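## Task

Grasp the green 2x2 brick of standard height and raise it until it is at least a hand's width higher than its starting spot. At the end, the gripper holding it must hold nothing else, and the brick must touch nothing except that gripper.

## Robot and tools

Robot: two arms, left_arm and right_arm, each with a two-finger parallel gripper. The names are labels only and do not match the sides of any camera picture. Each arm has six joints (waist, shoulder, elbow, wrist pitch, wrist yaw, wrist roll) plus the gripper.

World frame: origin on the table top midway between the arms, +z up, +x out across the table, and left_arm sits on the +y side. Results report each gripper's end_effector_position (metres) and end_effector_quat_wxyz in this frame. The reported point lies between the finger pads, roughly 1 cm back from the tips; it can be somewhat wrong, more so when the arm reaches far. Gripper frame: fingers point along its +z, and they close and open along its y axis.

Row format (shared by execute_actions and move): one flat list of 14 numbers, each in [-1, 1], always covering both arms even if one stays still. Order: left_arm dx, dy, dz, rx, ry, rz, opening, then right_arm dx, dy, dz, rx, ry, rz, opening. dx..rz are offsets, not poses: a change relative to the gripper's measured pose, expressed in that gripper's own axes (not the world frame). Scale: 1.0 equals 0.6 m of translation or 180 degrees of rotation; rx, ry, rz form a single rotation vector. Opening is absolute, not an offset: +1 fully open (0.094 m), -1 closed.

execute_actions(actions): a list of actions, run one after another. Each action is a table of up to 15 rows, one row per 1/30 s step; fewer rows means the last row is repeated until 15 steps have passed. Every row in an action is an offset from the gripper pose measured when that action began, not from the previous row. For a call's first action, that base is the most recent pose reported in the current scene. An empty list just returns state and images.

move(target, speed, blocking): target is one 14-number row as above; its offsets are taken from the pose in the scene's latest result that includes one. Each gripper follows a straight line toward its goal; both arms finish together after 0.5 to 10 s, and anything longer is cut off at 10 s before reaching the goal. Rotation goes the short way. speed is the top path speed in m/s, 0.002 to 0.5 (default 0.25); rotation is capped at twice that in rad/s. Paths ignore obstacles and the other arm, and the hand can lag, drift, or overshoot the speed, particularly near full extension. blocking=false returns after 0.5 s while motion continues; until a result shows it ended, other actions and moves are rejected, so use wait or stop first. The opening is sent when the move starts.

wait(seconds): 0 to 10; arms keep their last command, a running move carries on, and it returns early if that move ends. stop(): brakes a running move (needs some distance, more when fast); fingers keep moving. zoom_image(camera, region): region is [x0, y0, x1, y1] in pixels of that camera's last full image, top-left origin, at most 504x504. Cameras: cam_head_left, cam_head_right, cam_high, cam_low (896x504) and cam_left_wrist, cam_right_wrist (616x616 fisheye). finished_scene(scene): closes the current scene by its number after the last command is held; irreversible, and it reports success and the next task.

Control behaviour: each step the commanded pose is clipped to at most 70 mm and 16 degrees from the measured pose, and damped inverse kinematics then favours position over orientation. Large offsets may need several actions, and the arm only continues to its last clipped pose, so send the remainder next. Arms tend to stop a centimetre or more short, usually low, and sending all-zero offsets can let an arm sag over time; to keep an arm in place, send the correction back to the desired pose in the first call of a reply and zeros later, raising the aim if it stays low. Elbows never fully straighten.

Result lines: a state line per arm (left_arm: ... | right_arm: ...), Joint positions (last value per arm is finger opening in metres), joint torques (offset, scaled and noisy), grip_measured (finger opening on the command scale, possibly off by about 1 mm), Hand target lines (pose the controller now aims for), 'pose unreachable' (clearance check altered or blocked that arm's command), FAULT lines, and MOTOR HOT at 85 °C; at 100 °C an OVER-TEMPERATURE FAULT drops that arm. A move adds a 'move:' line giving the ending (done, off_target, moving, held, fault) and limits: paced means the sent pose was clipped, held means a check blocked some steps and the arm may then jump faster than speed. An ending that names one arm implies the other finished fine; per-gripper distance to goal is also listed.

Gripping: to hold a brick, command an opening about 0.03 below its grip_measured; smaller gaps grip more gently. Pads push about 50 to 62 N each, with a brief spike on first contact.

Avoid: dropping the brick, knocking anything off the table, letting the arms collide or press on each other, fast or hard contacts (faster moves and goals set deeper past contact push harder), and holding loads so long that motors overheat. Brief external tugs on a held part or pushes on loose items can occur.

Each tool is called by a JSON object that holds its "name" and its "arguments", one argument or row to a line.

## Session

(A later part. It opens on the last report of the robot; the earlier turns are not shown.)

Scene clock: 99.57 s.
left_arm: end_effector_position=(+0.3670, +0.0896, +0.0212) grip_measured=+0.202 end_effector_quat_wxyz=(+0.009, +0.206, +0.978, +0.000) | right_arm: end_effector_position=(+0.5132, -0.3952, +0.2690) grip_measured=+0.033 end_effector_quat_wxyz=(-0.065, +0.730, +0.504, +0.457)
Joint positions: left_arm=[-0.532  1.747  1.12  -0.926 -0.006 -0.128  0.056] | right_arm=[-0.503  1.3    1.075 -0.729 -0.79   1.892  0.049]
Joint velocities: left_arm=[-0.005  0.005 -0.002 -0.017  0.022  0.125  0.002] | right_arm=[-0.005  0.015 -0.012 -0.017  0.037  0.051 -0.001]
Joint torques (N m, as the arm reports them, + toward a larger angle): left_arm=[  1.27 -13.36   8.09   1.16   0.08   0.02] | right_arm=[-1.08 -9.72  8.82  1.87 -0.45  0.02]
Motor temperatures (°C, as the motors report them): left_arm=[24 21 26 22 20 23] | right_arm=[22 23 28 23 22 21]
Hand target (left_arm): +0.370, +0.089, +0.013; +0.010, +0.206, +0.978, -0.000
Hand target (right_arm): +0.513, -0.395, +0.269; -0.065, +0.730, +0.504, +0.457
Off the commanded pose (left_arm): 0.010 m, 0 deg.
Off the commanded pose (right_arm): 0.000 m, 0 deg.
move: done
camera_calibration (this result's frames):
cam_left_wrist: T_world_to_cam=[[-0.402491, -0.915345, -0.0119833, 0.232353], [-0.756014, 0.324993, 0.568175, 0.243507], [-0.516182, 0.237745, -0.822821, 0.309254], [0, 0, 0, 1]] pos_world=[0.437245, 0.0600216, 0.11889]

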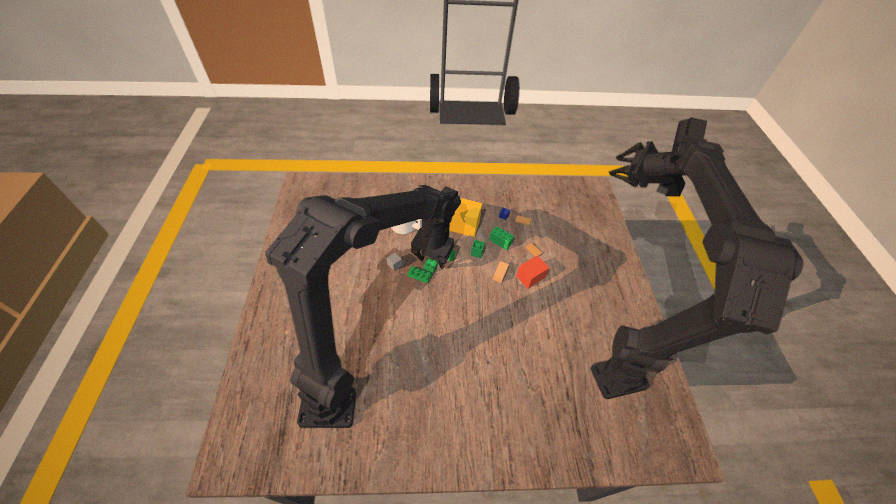

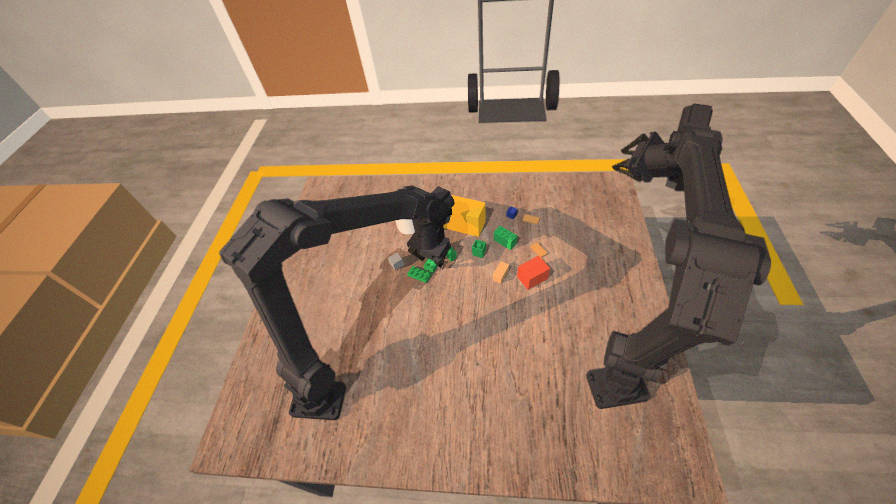

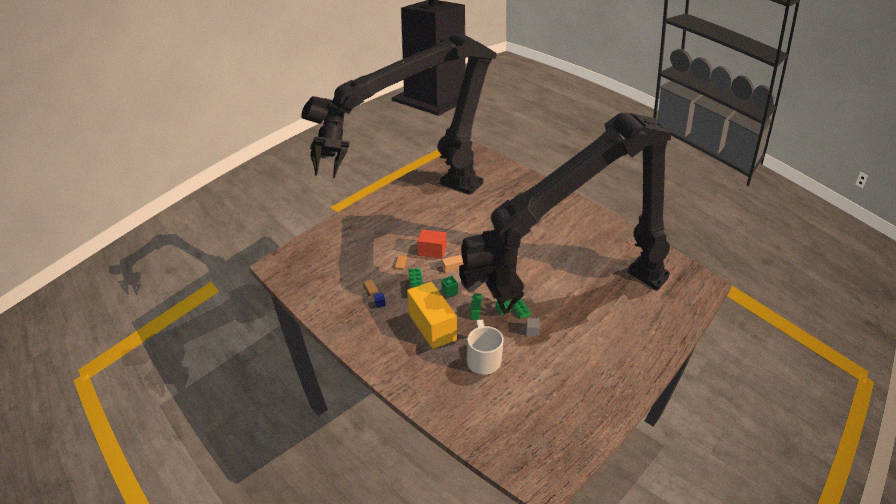

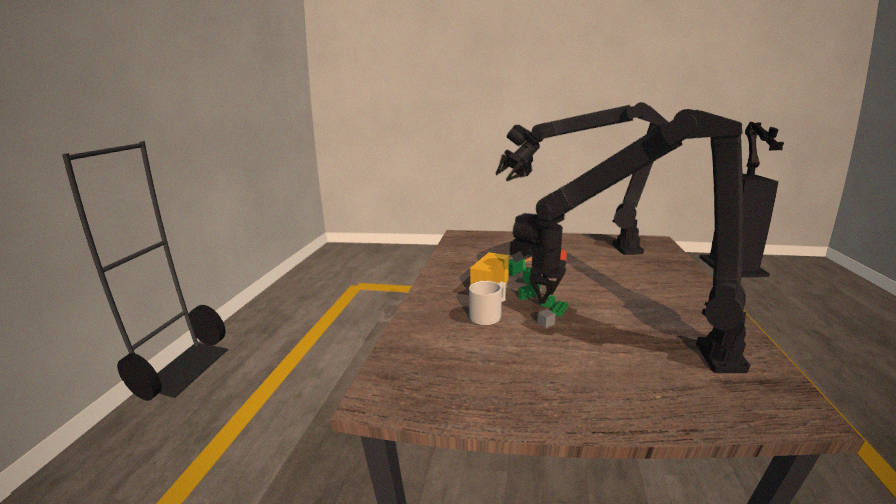

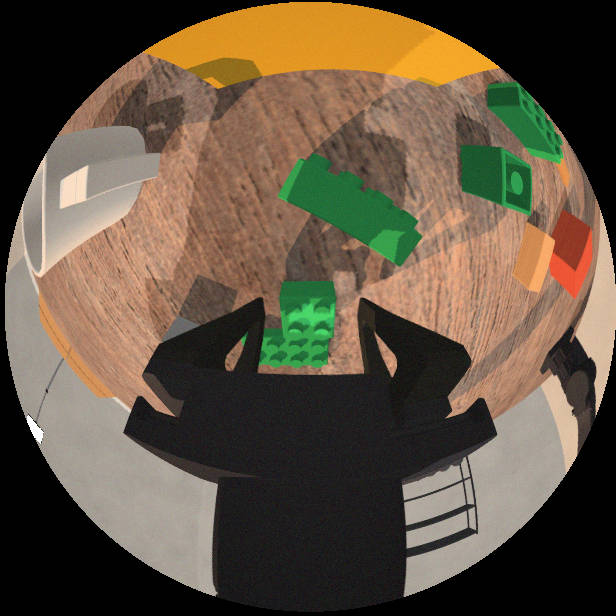

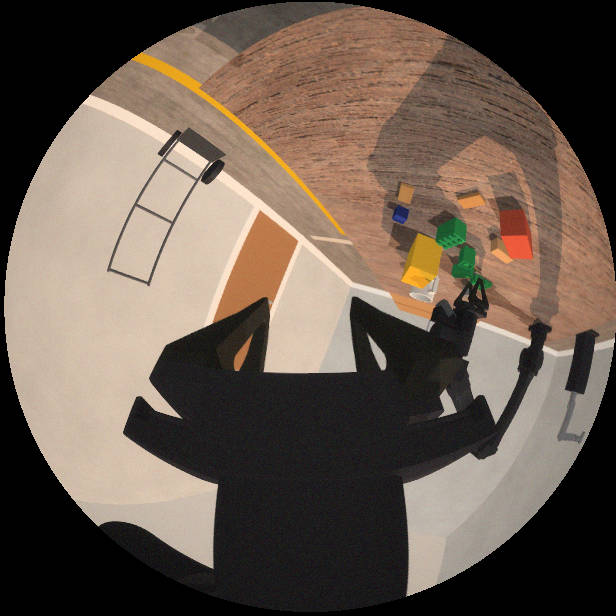

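{"name": "move", "arguments": {
  "target": [0.004,0.002,0.025,0,0,0,0.0,0,0,0,0,0,0,0.03],
  "speed": 0.04
}}

{"name": "move", "arguments": {
  "target": [0,0,0,0,0,0,-0.36,0,0,0,0,0,0,0.03]
}}

{"name": "zoom_image", "arguments": {
  "camera": "cam_low",
  "region": [480, 240, 620, 340]
}}

Scene clock: 126.80 s.
left_arm: end_effector_position=(+0.3629, +0.0921, +0.0150) grip_measured=+0.002 end_effector_quat_wxyz=(+0.008, +0.206, +0.978, +0.000) | right_arm: end_effector_position=(+0.5132, -0.3952, +0.2690) grip_measured=+0.033 end_effector_quat_wxyz=(-0.065, +0.730, +0.504, +0.457)
Joint positions: left_arm=[-0.532  1.747  1.099 -0.907 -0.006 -0.128  0.047] | right_arm=[-0.503  1.3    1.075 -0.729 -0.79   1.892  0.049]
Joint velocities: left_arm=[-0.005 -0.015 -0.002 -0.007  0.037 -0.022  0.   ] | right_arm=[-0.005  0.005 -0.007  0.007 -0.022 -0.051 -0.   ]
Joint torques (N m, as the arm reports them, + toward a larger angle): left_arm=[  1.04 -13.76   7.91   1.16   0.08   0.  ] | right_arm=[-1.17 -9.72  8.84  1.87 -0.45  0.02]
Motor temperatures (°C, as the motors report them): left_arm=[24 21 25 22 20 23] | right_arm=[22 24 29 23 22 21]
Hand target (left_arm): +0.365, +0.092, +0.006; +0.009, +0.206, +0.978, +0.000
Hand target (right_arm): +0.513, -0.395, +0.269; -0.065, +0.730, +0.504, +0.457
Off the commanded pose (left_arm): 0.009 m, 0 deg.
Off the commanded pose (right_arm): 0.000 m, 0 deg.
move: done
camera_calibration (this result's frames):
cam_left_wrist: T_world_to_cam=[[-0.402499, -0.915341, -0.0120814, 0.232898], [-0.755643, 0.324768, 0.568797, 0.243008], [-0.516719, 0.238069, -0.82239, 0.301602], [0, 0, 0, 1]] pos_world=[0.433212, 0.0624576, 0.112626]

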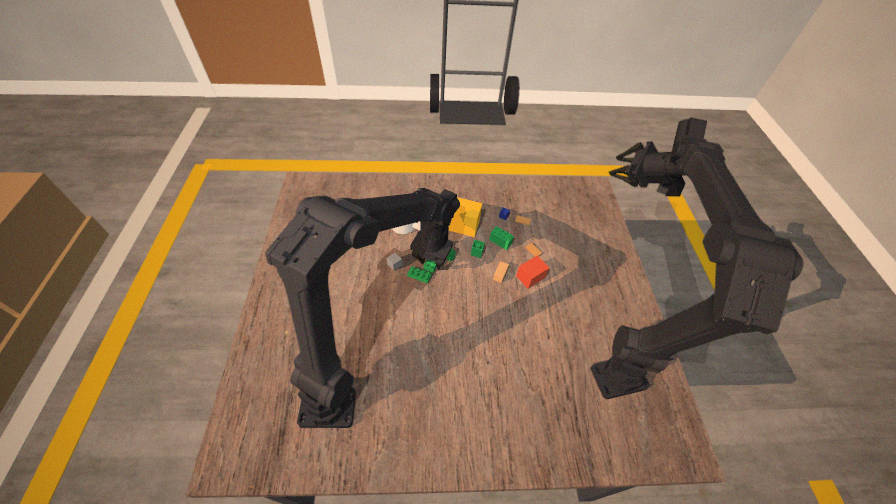

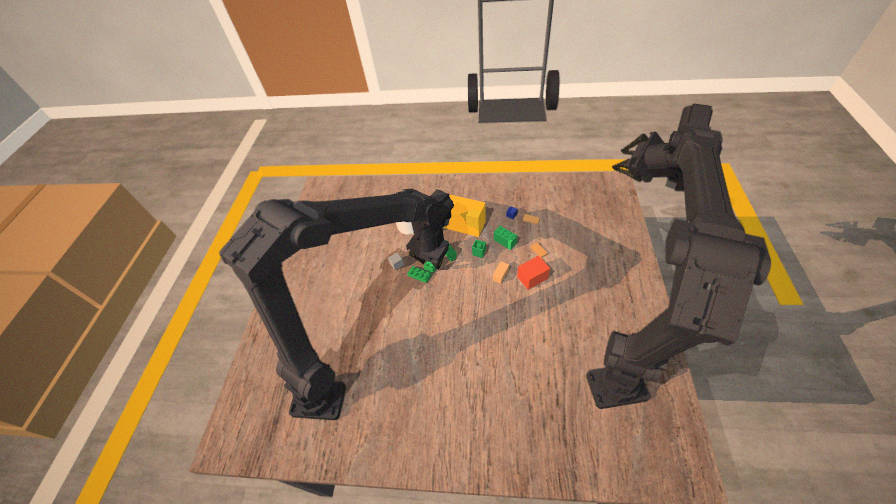

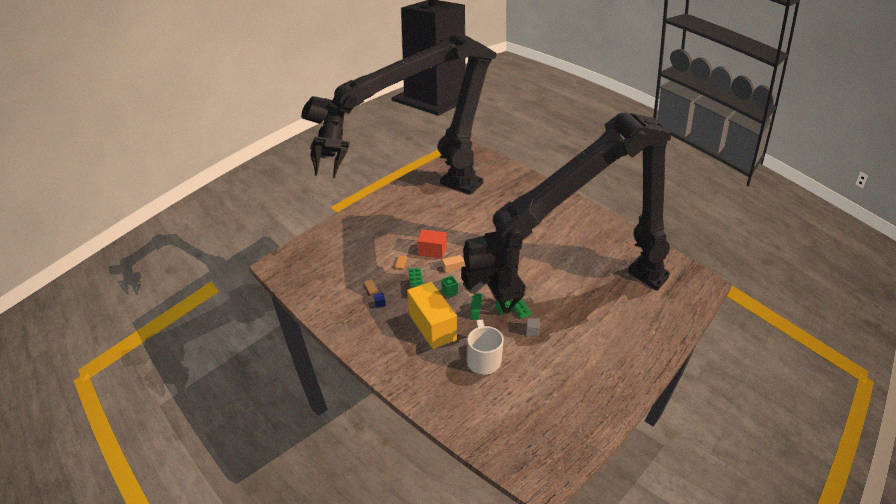

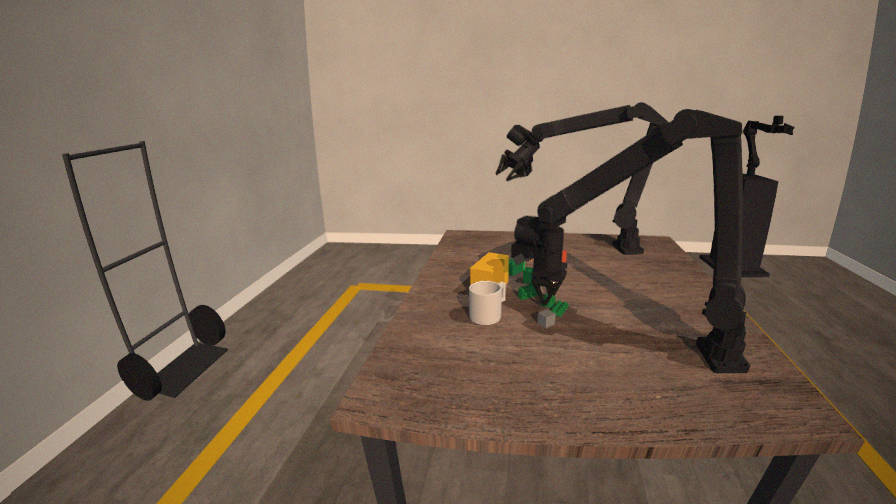

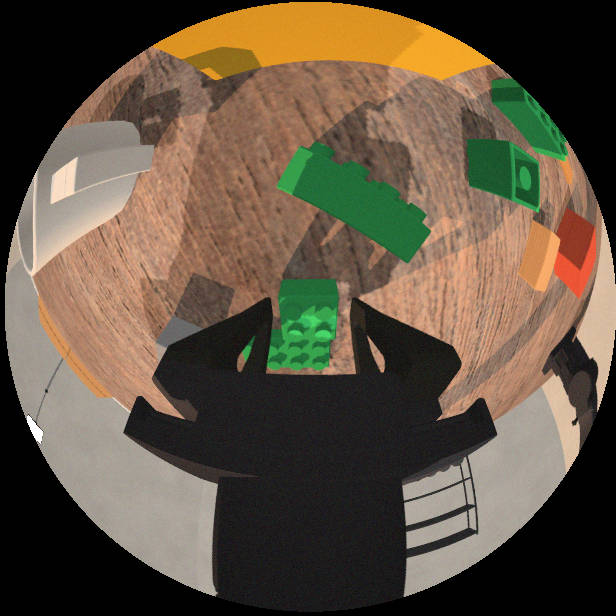

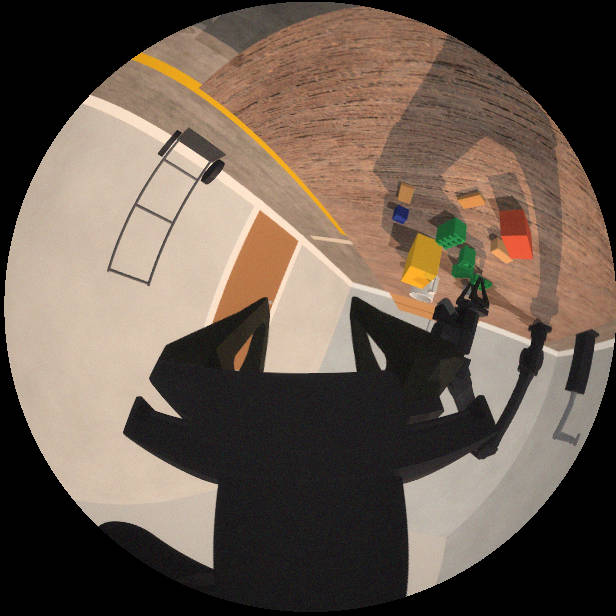

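Scene clock: 127.30 s.
left_arm: end_effector_position=(+0.3629, +0.0921, +0.0150) grip_measured=-0.343 end_effector_quat_wxyz=(+0.008, +0.206, +0.978, +0.000) | right_arm: end_effector_position=(+0.5132, -0.3952, +0.2690) grip_measured=+0.033 end_effector_quat_wxyz=(-0.065, +0.730, +0.504, +0.457)
Joint positions: left_arm=[-0.532  1.747  1.099 -0.907 -0.006 -0.128  0.031] | right_arm=[-0.503  1.3    1.075 -0.729 -0.79   1.892  0.049]
Joint velocities: left_arm=[-0.005  0.005  0.002  0.017 -0.037 -0.007  0.001] | right_arm=[-0.024 -0.015 -0.002 -0.002 -0.022  0.066  0.   ]
Joint torques (N m, as the arm reports them, + toward a larger angle): left_arm=[  0.94 -15.06   8.03   0.35   0.08   0.  ] | right_arm=[-1.17 -9.93  8.79  1.86 -0.45  0.01]
Motor temperatures (°C, as the motors report them): left_arm=[24 21 25 22 20 23] | right_arm=[22 24 29 23 22 21]
Hand target (left_arm): +0.363, +0.092, +0.015; +0.008, +0.206, +0.978, +0.000
Hand target (right_arm): +0.513, -0.395, +0.269; -0.065, +0.730, +0.504, +0.457
Off the commanded pose (left_arm): 0.000 m, 0 deg.
Off the commanded pose (right_arm): 0.000 m, 0 deg.
move: done
camera_calibration (this result's frames):
cam_left_wrist: T_world_to_cam=[[-0.402499, -0.915341, -0.0120814, 0.232898], [-0.755643, 0.324768, 0.568797, 0.243008], [-0.516719, 0.238069, -0.82239, 0.301602], [0, 0, 0, 1]] pos_world=[0.433212, 0.0624576, 0.112626]

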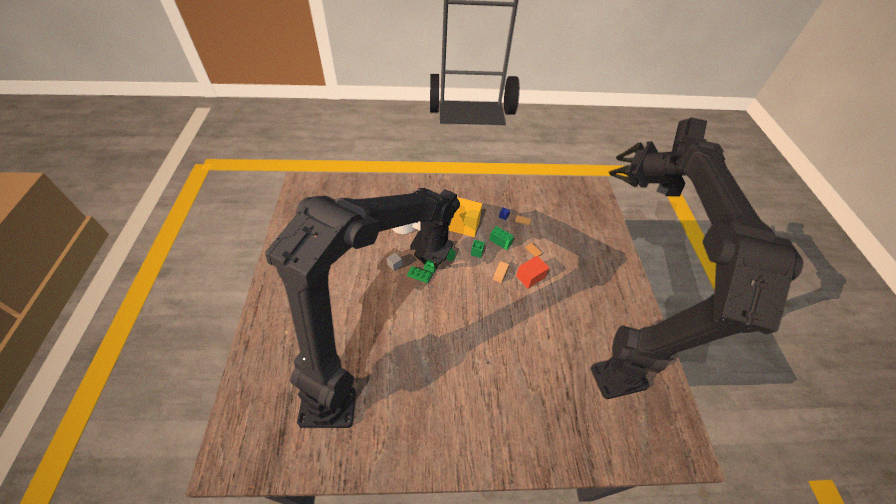

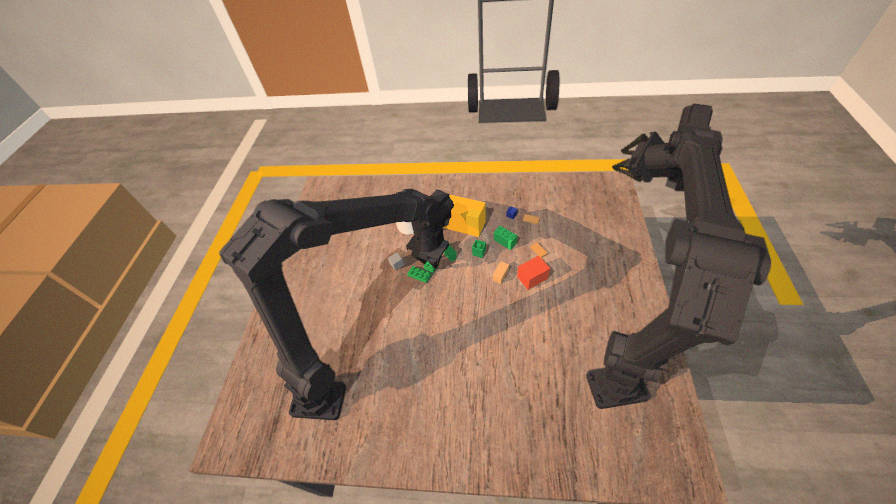

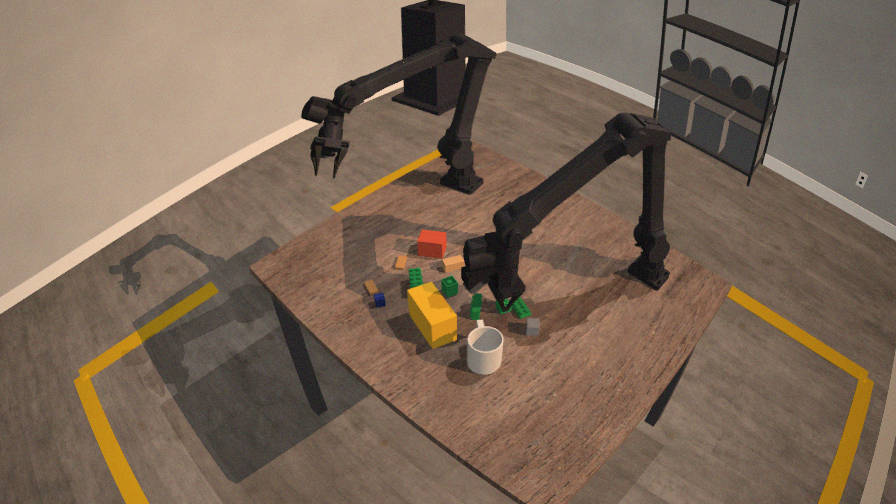

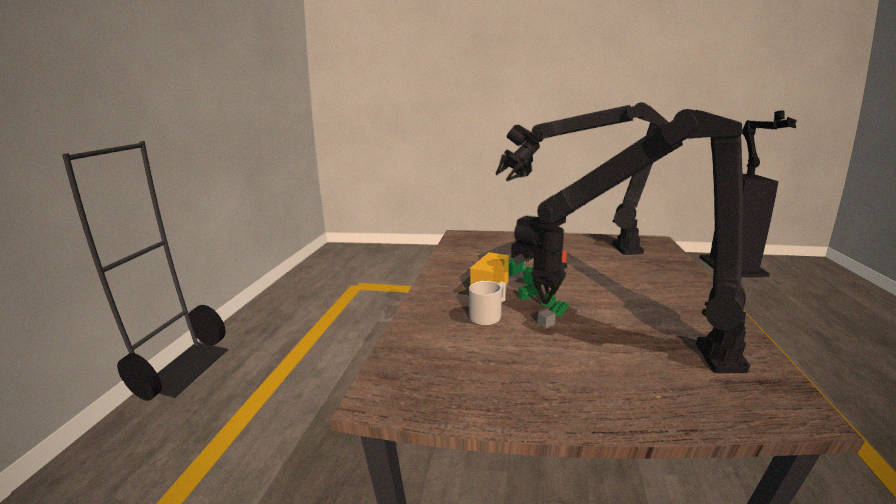

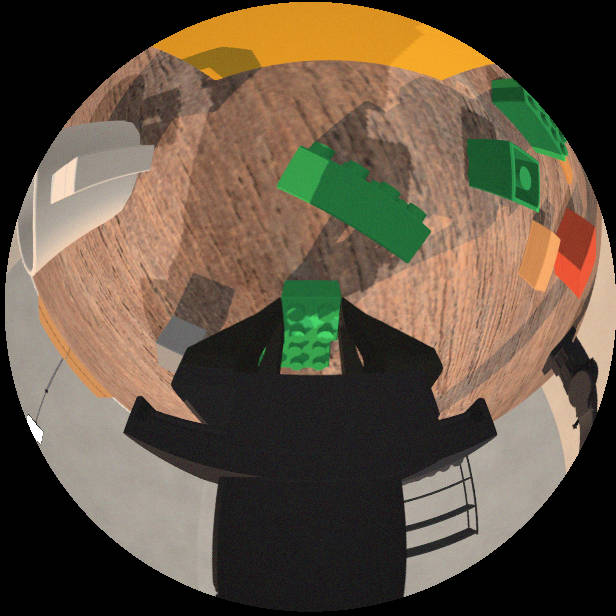

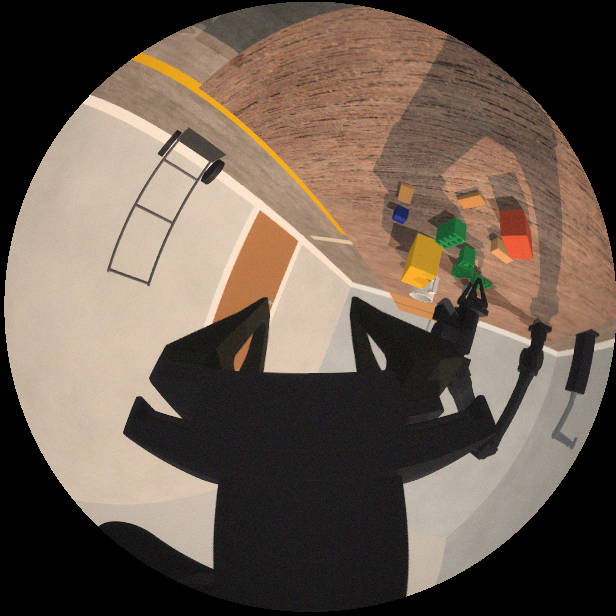

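Region (480, 240, 620, 340) of cam_low's 896x504 image, scaled by 3.600, with more detail than that image has; it fills the top 360 rows of this view, and the rest is white.

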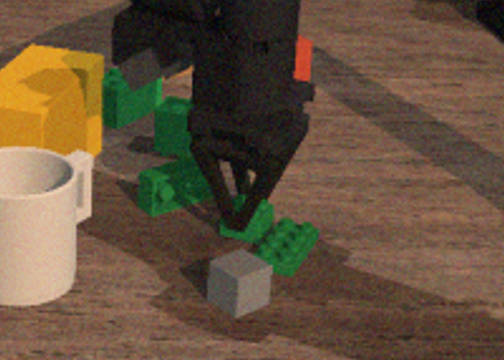

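{"name": "move", "arguments": {
  "target": [0,0,-0.29,0,0,0,-0.378,0,0,0,0,0,0,0.03],
  "speed": 0.15
}}

Scene clock: 137.00 s.
left_arm: end_effector_position=(+0.3528, +0.0982, +0.1654) grip_measured=-0.351 end_effector_quat_wxyz=(-0.011, +0.206, +0.978, +0.007) | right_arm: end_effector_position=(+0.5132, -0.3952, +0.2690) grip_measured=+0.033 end_effector_quat_wxyz=(-0.065, +0.730, +0.504, +0.457)
Joint positions: left_arm=[-0.532  1.568  1.308 -1.336 -0.006 -0.128  0.03 ] | right_arm=[-0.503  1.3    1.075 -0.729 -0.79   1.892  0.049]
Joint velocities: left_arm=[-0.005  0.005 -0.017 -0.037  0.051 -0.022 -0.   ] | right_arm=[-0.015  0.015 -0.012 -0.022 -0.022 -0.11  -0.   ]
Joint torques (N m, as the arm reports them, + toward a larger angle): left_arm=[  0.79 -14.99  13.46  -0.39   0.07  -0.02] | right_arm=[-1.02 -9.79  8.82  1.83 -0.45  0.02]
Motor temperatures (°C, as the motors report them): left_arm=[24 21 26 22 20 23] | right_arm=[22 24 29 23 22 21]
Hand target (left_arm): +0.361, +0.093, +0.188; +0.009, +0.206, +0.978, +0.000
Hand target (right_arm): +0.513, -0.395, +0.269; -0.065, +0.730, +0.504, +0.457
Off the commanded pose (left_arm): 0.025 m, 2 deg.
Off the commanded pose (right_arm): 0.000 m, 0 deg.
move: off_target (left_arm)
camera_calibration (this result's frames):
cam_left_wrist: T_world_to_cam=[[-0.403013, -0.91503, -0.0173205, 0.237249], [-0.735193, 0.312419, 0.601569, 0.136437], [-0.545043, 0.255174, -0.798633, 0.422995], [0, 0, 0, 1]] pos_world=[0.426472, 0.0665274, 0.25985]

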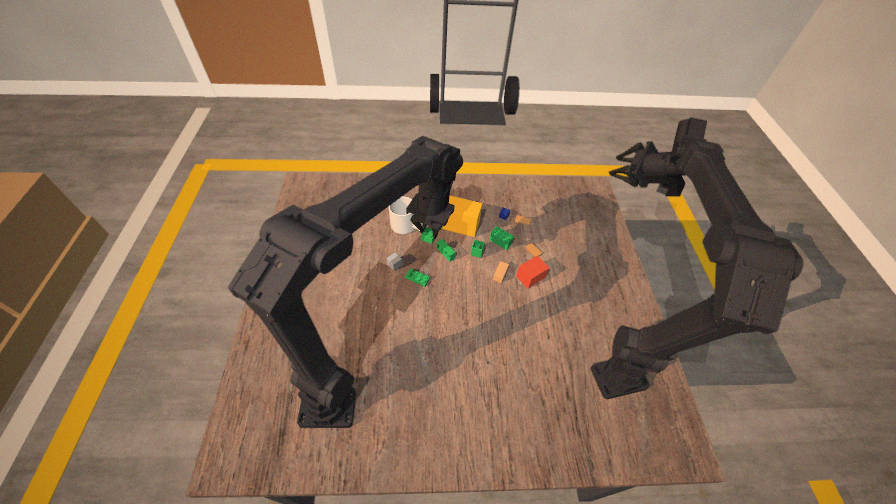

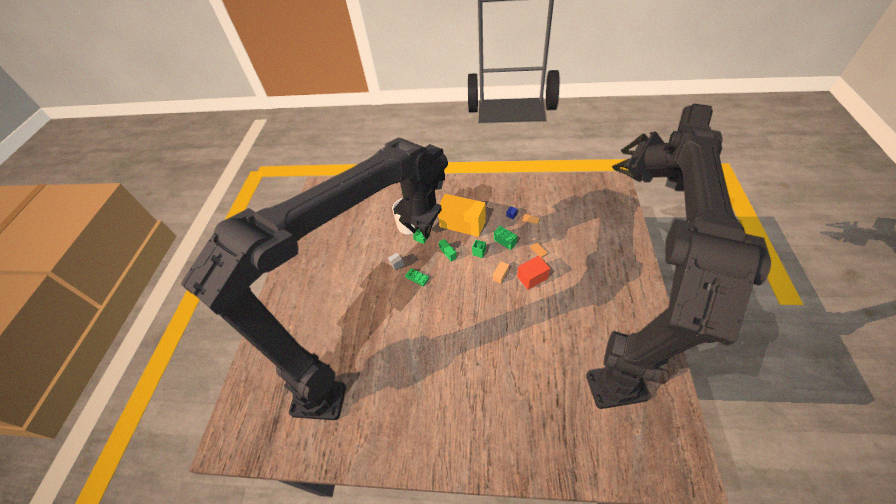

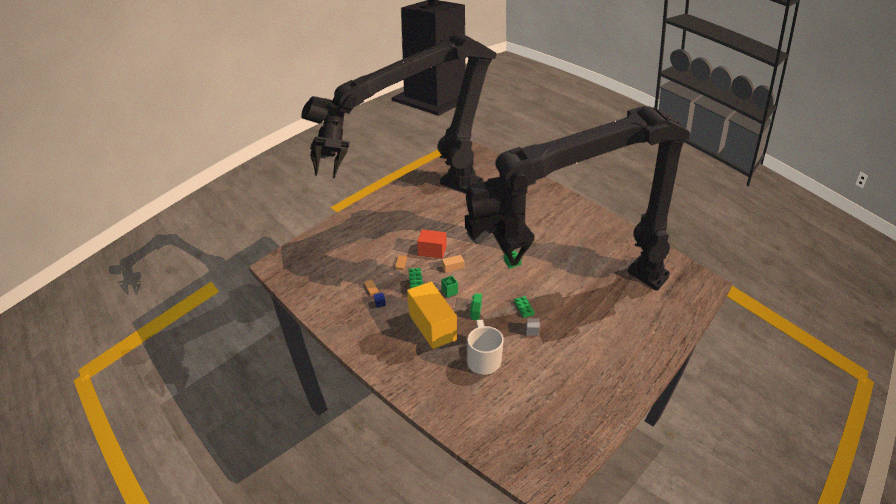

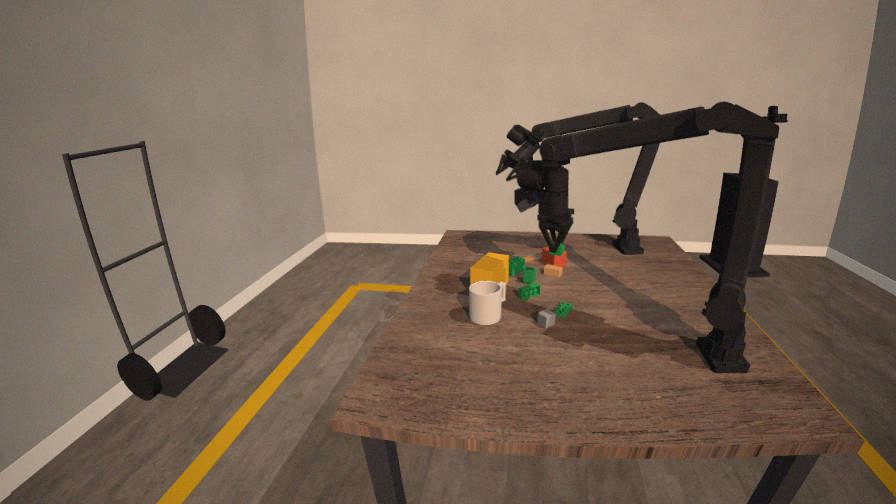

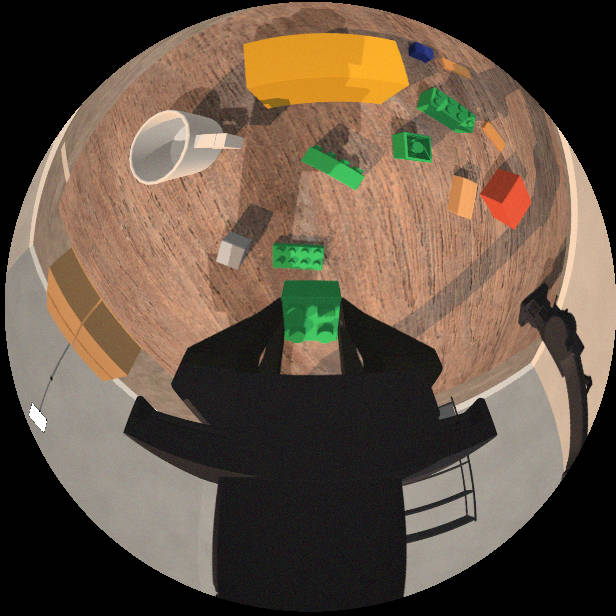

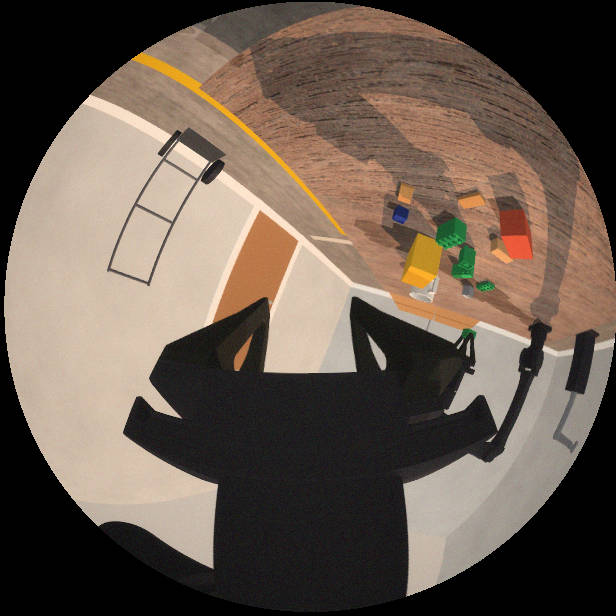

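{"name": "finished_scene", "arguments": {
  "scene": 1
}}

The scene is finished: the task was done.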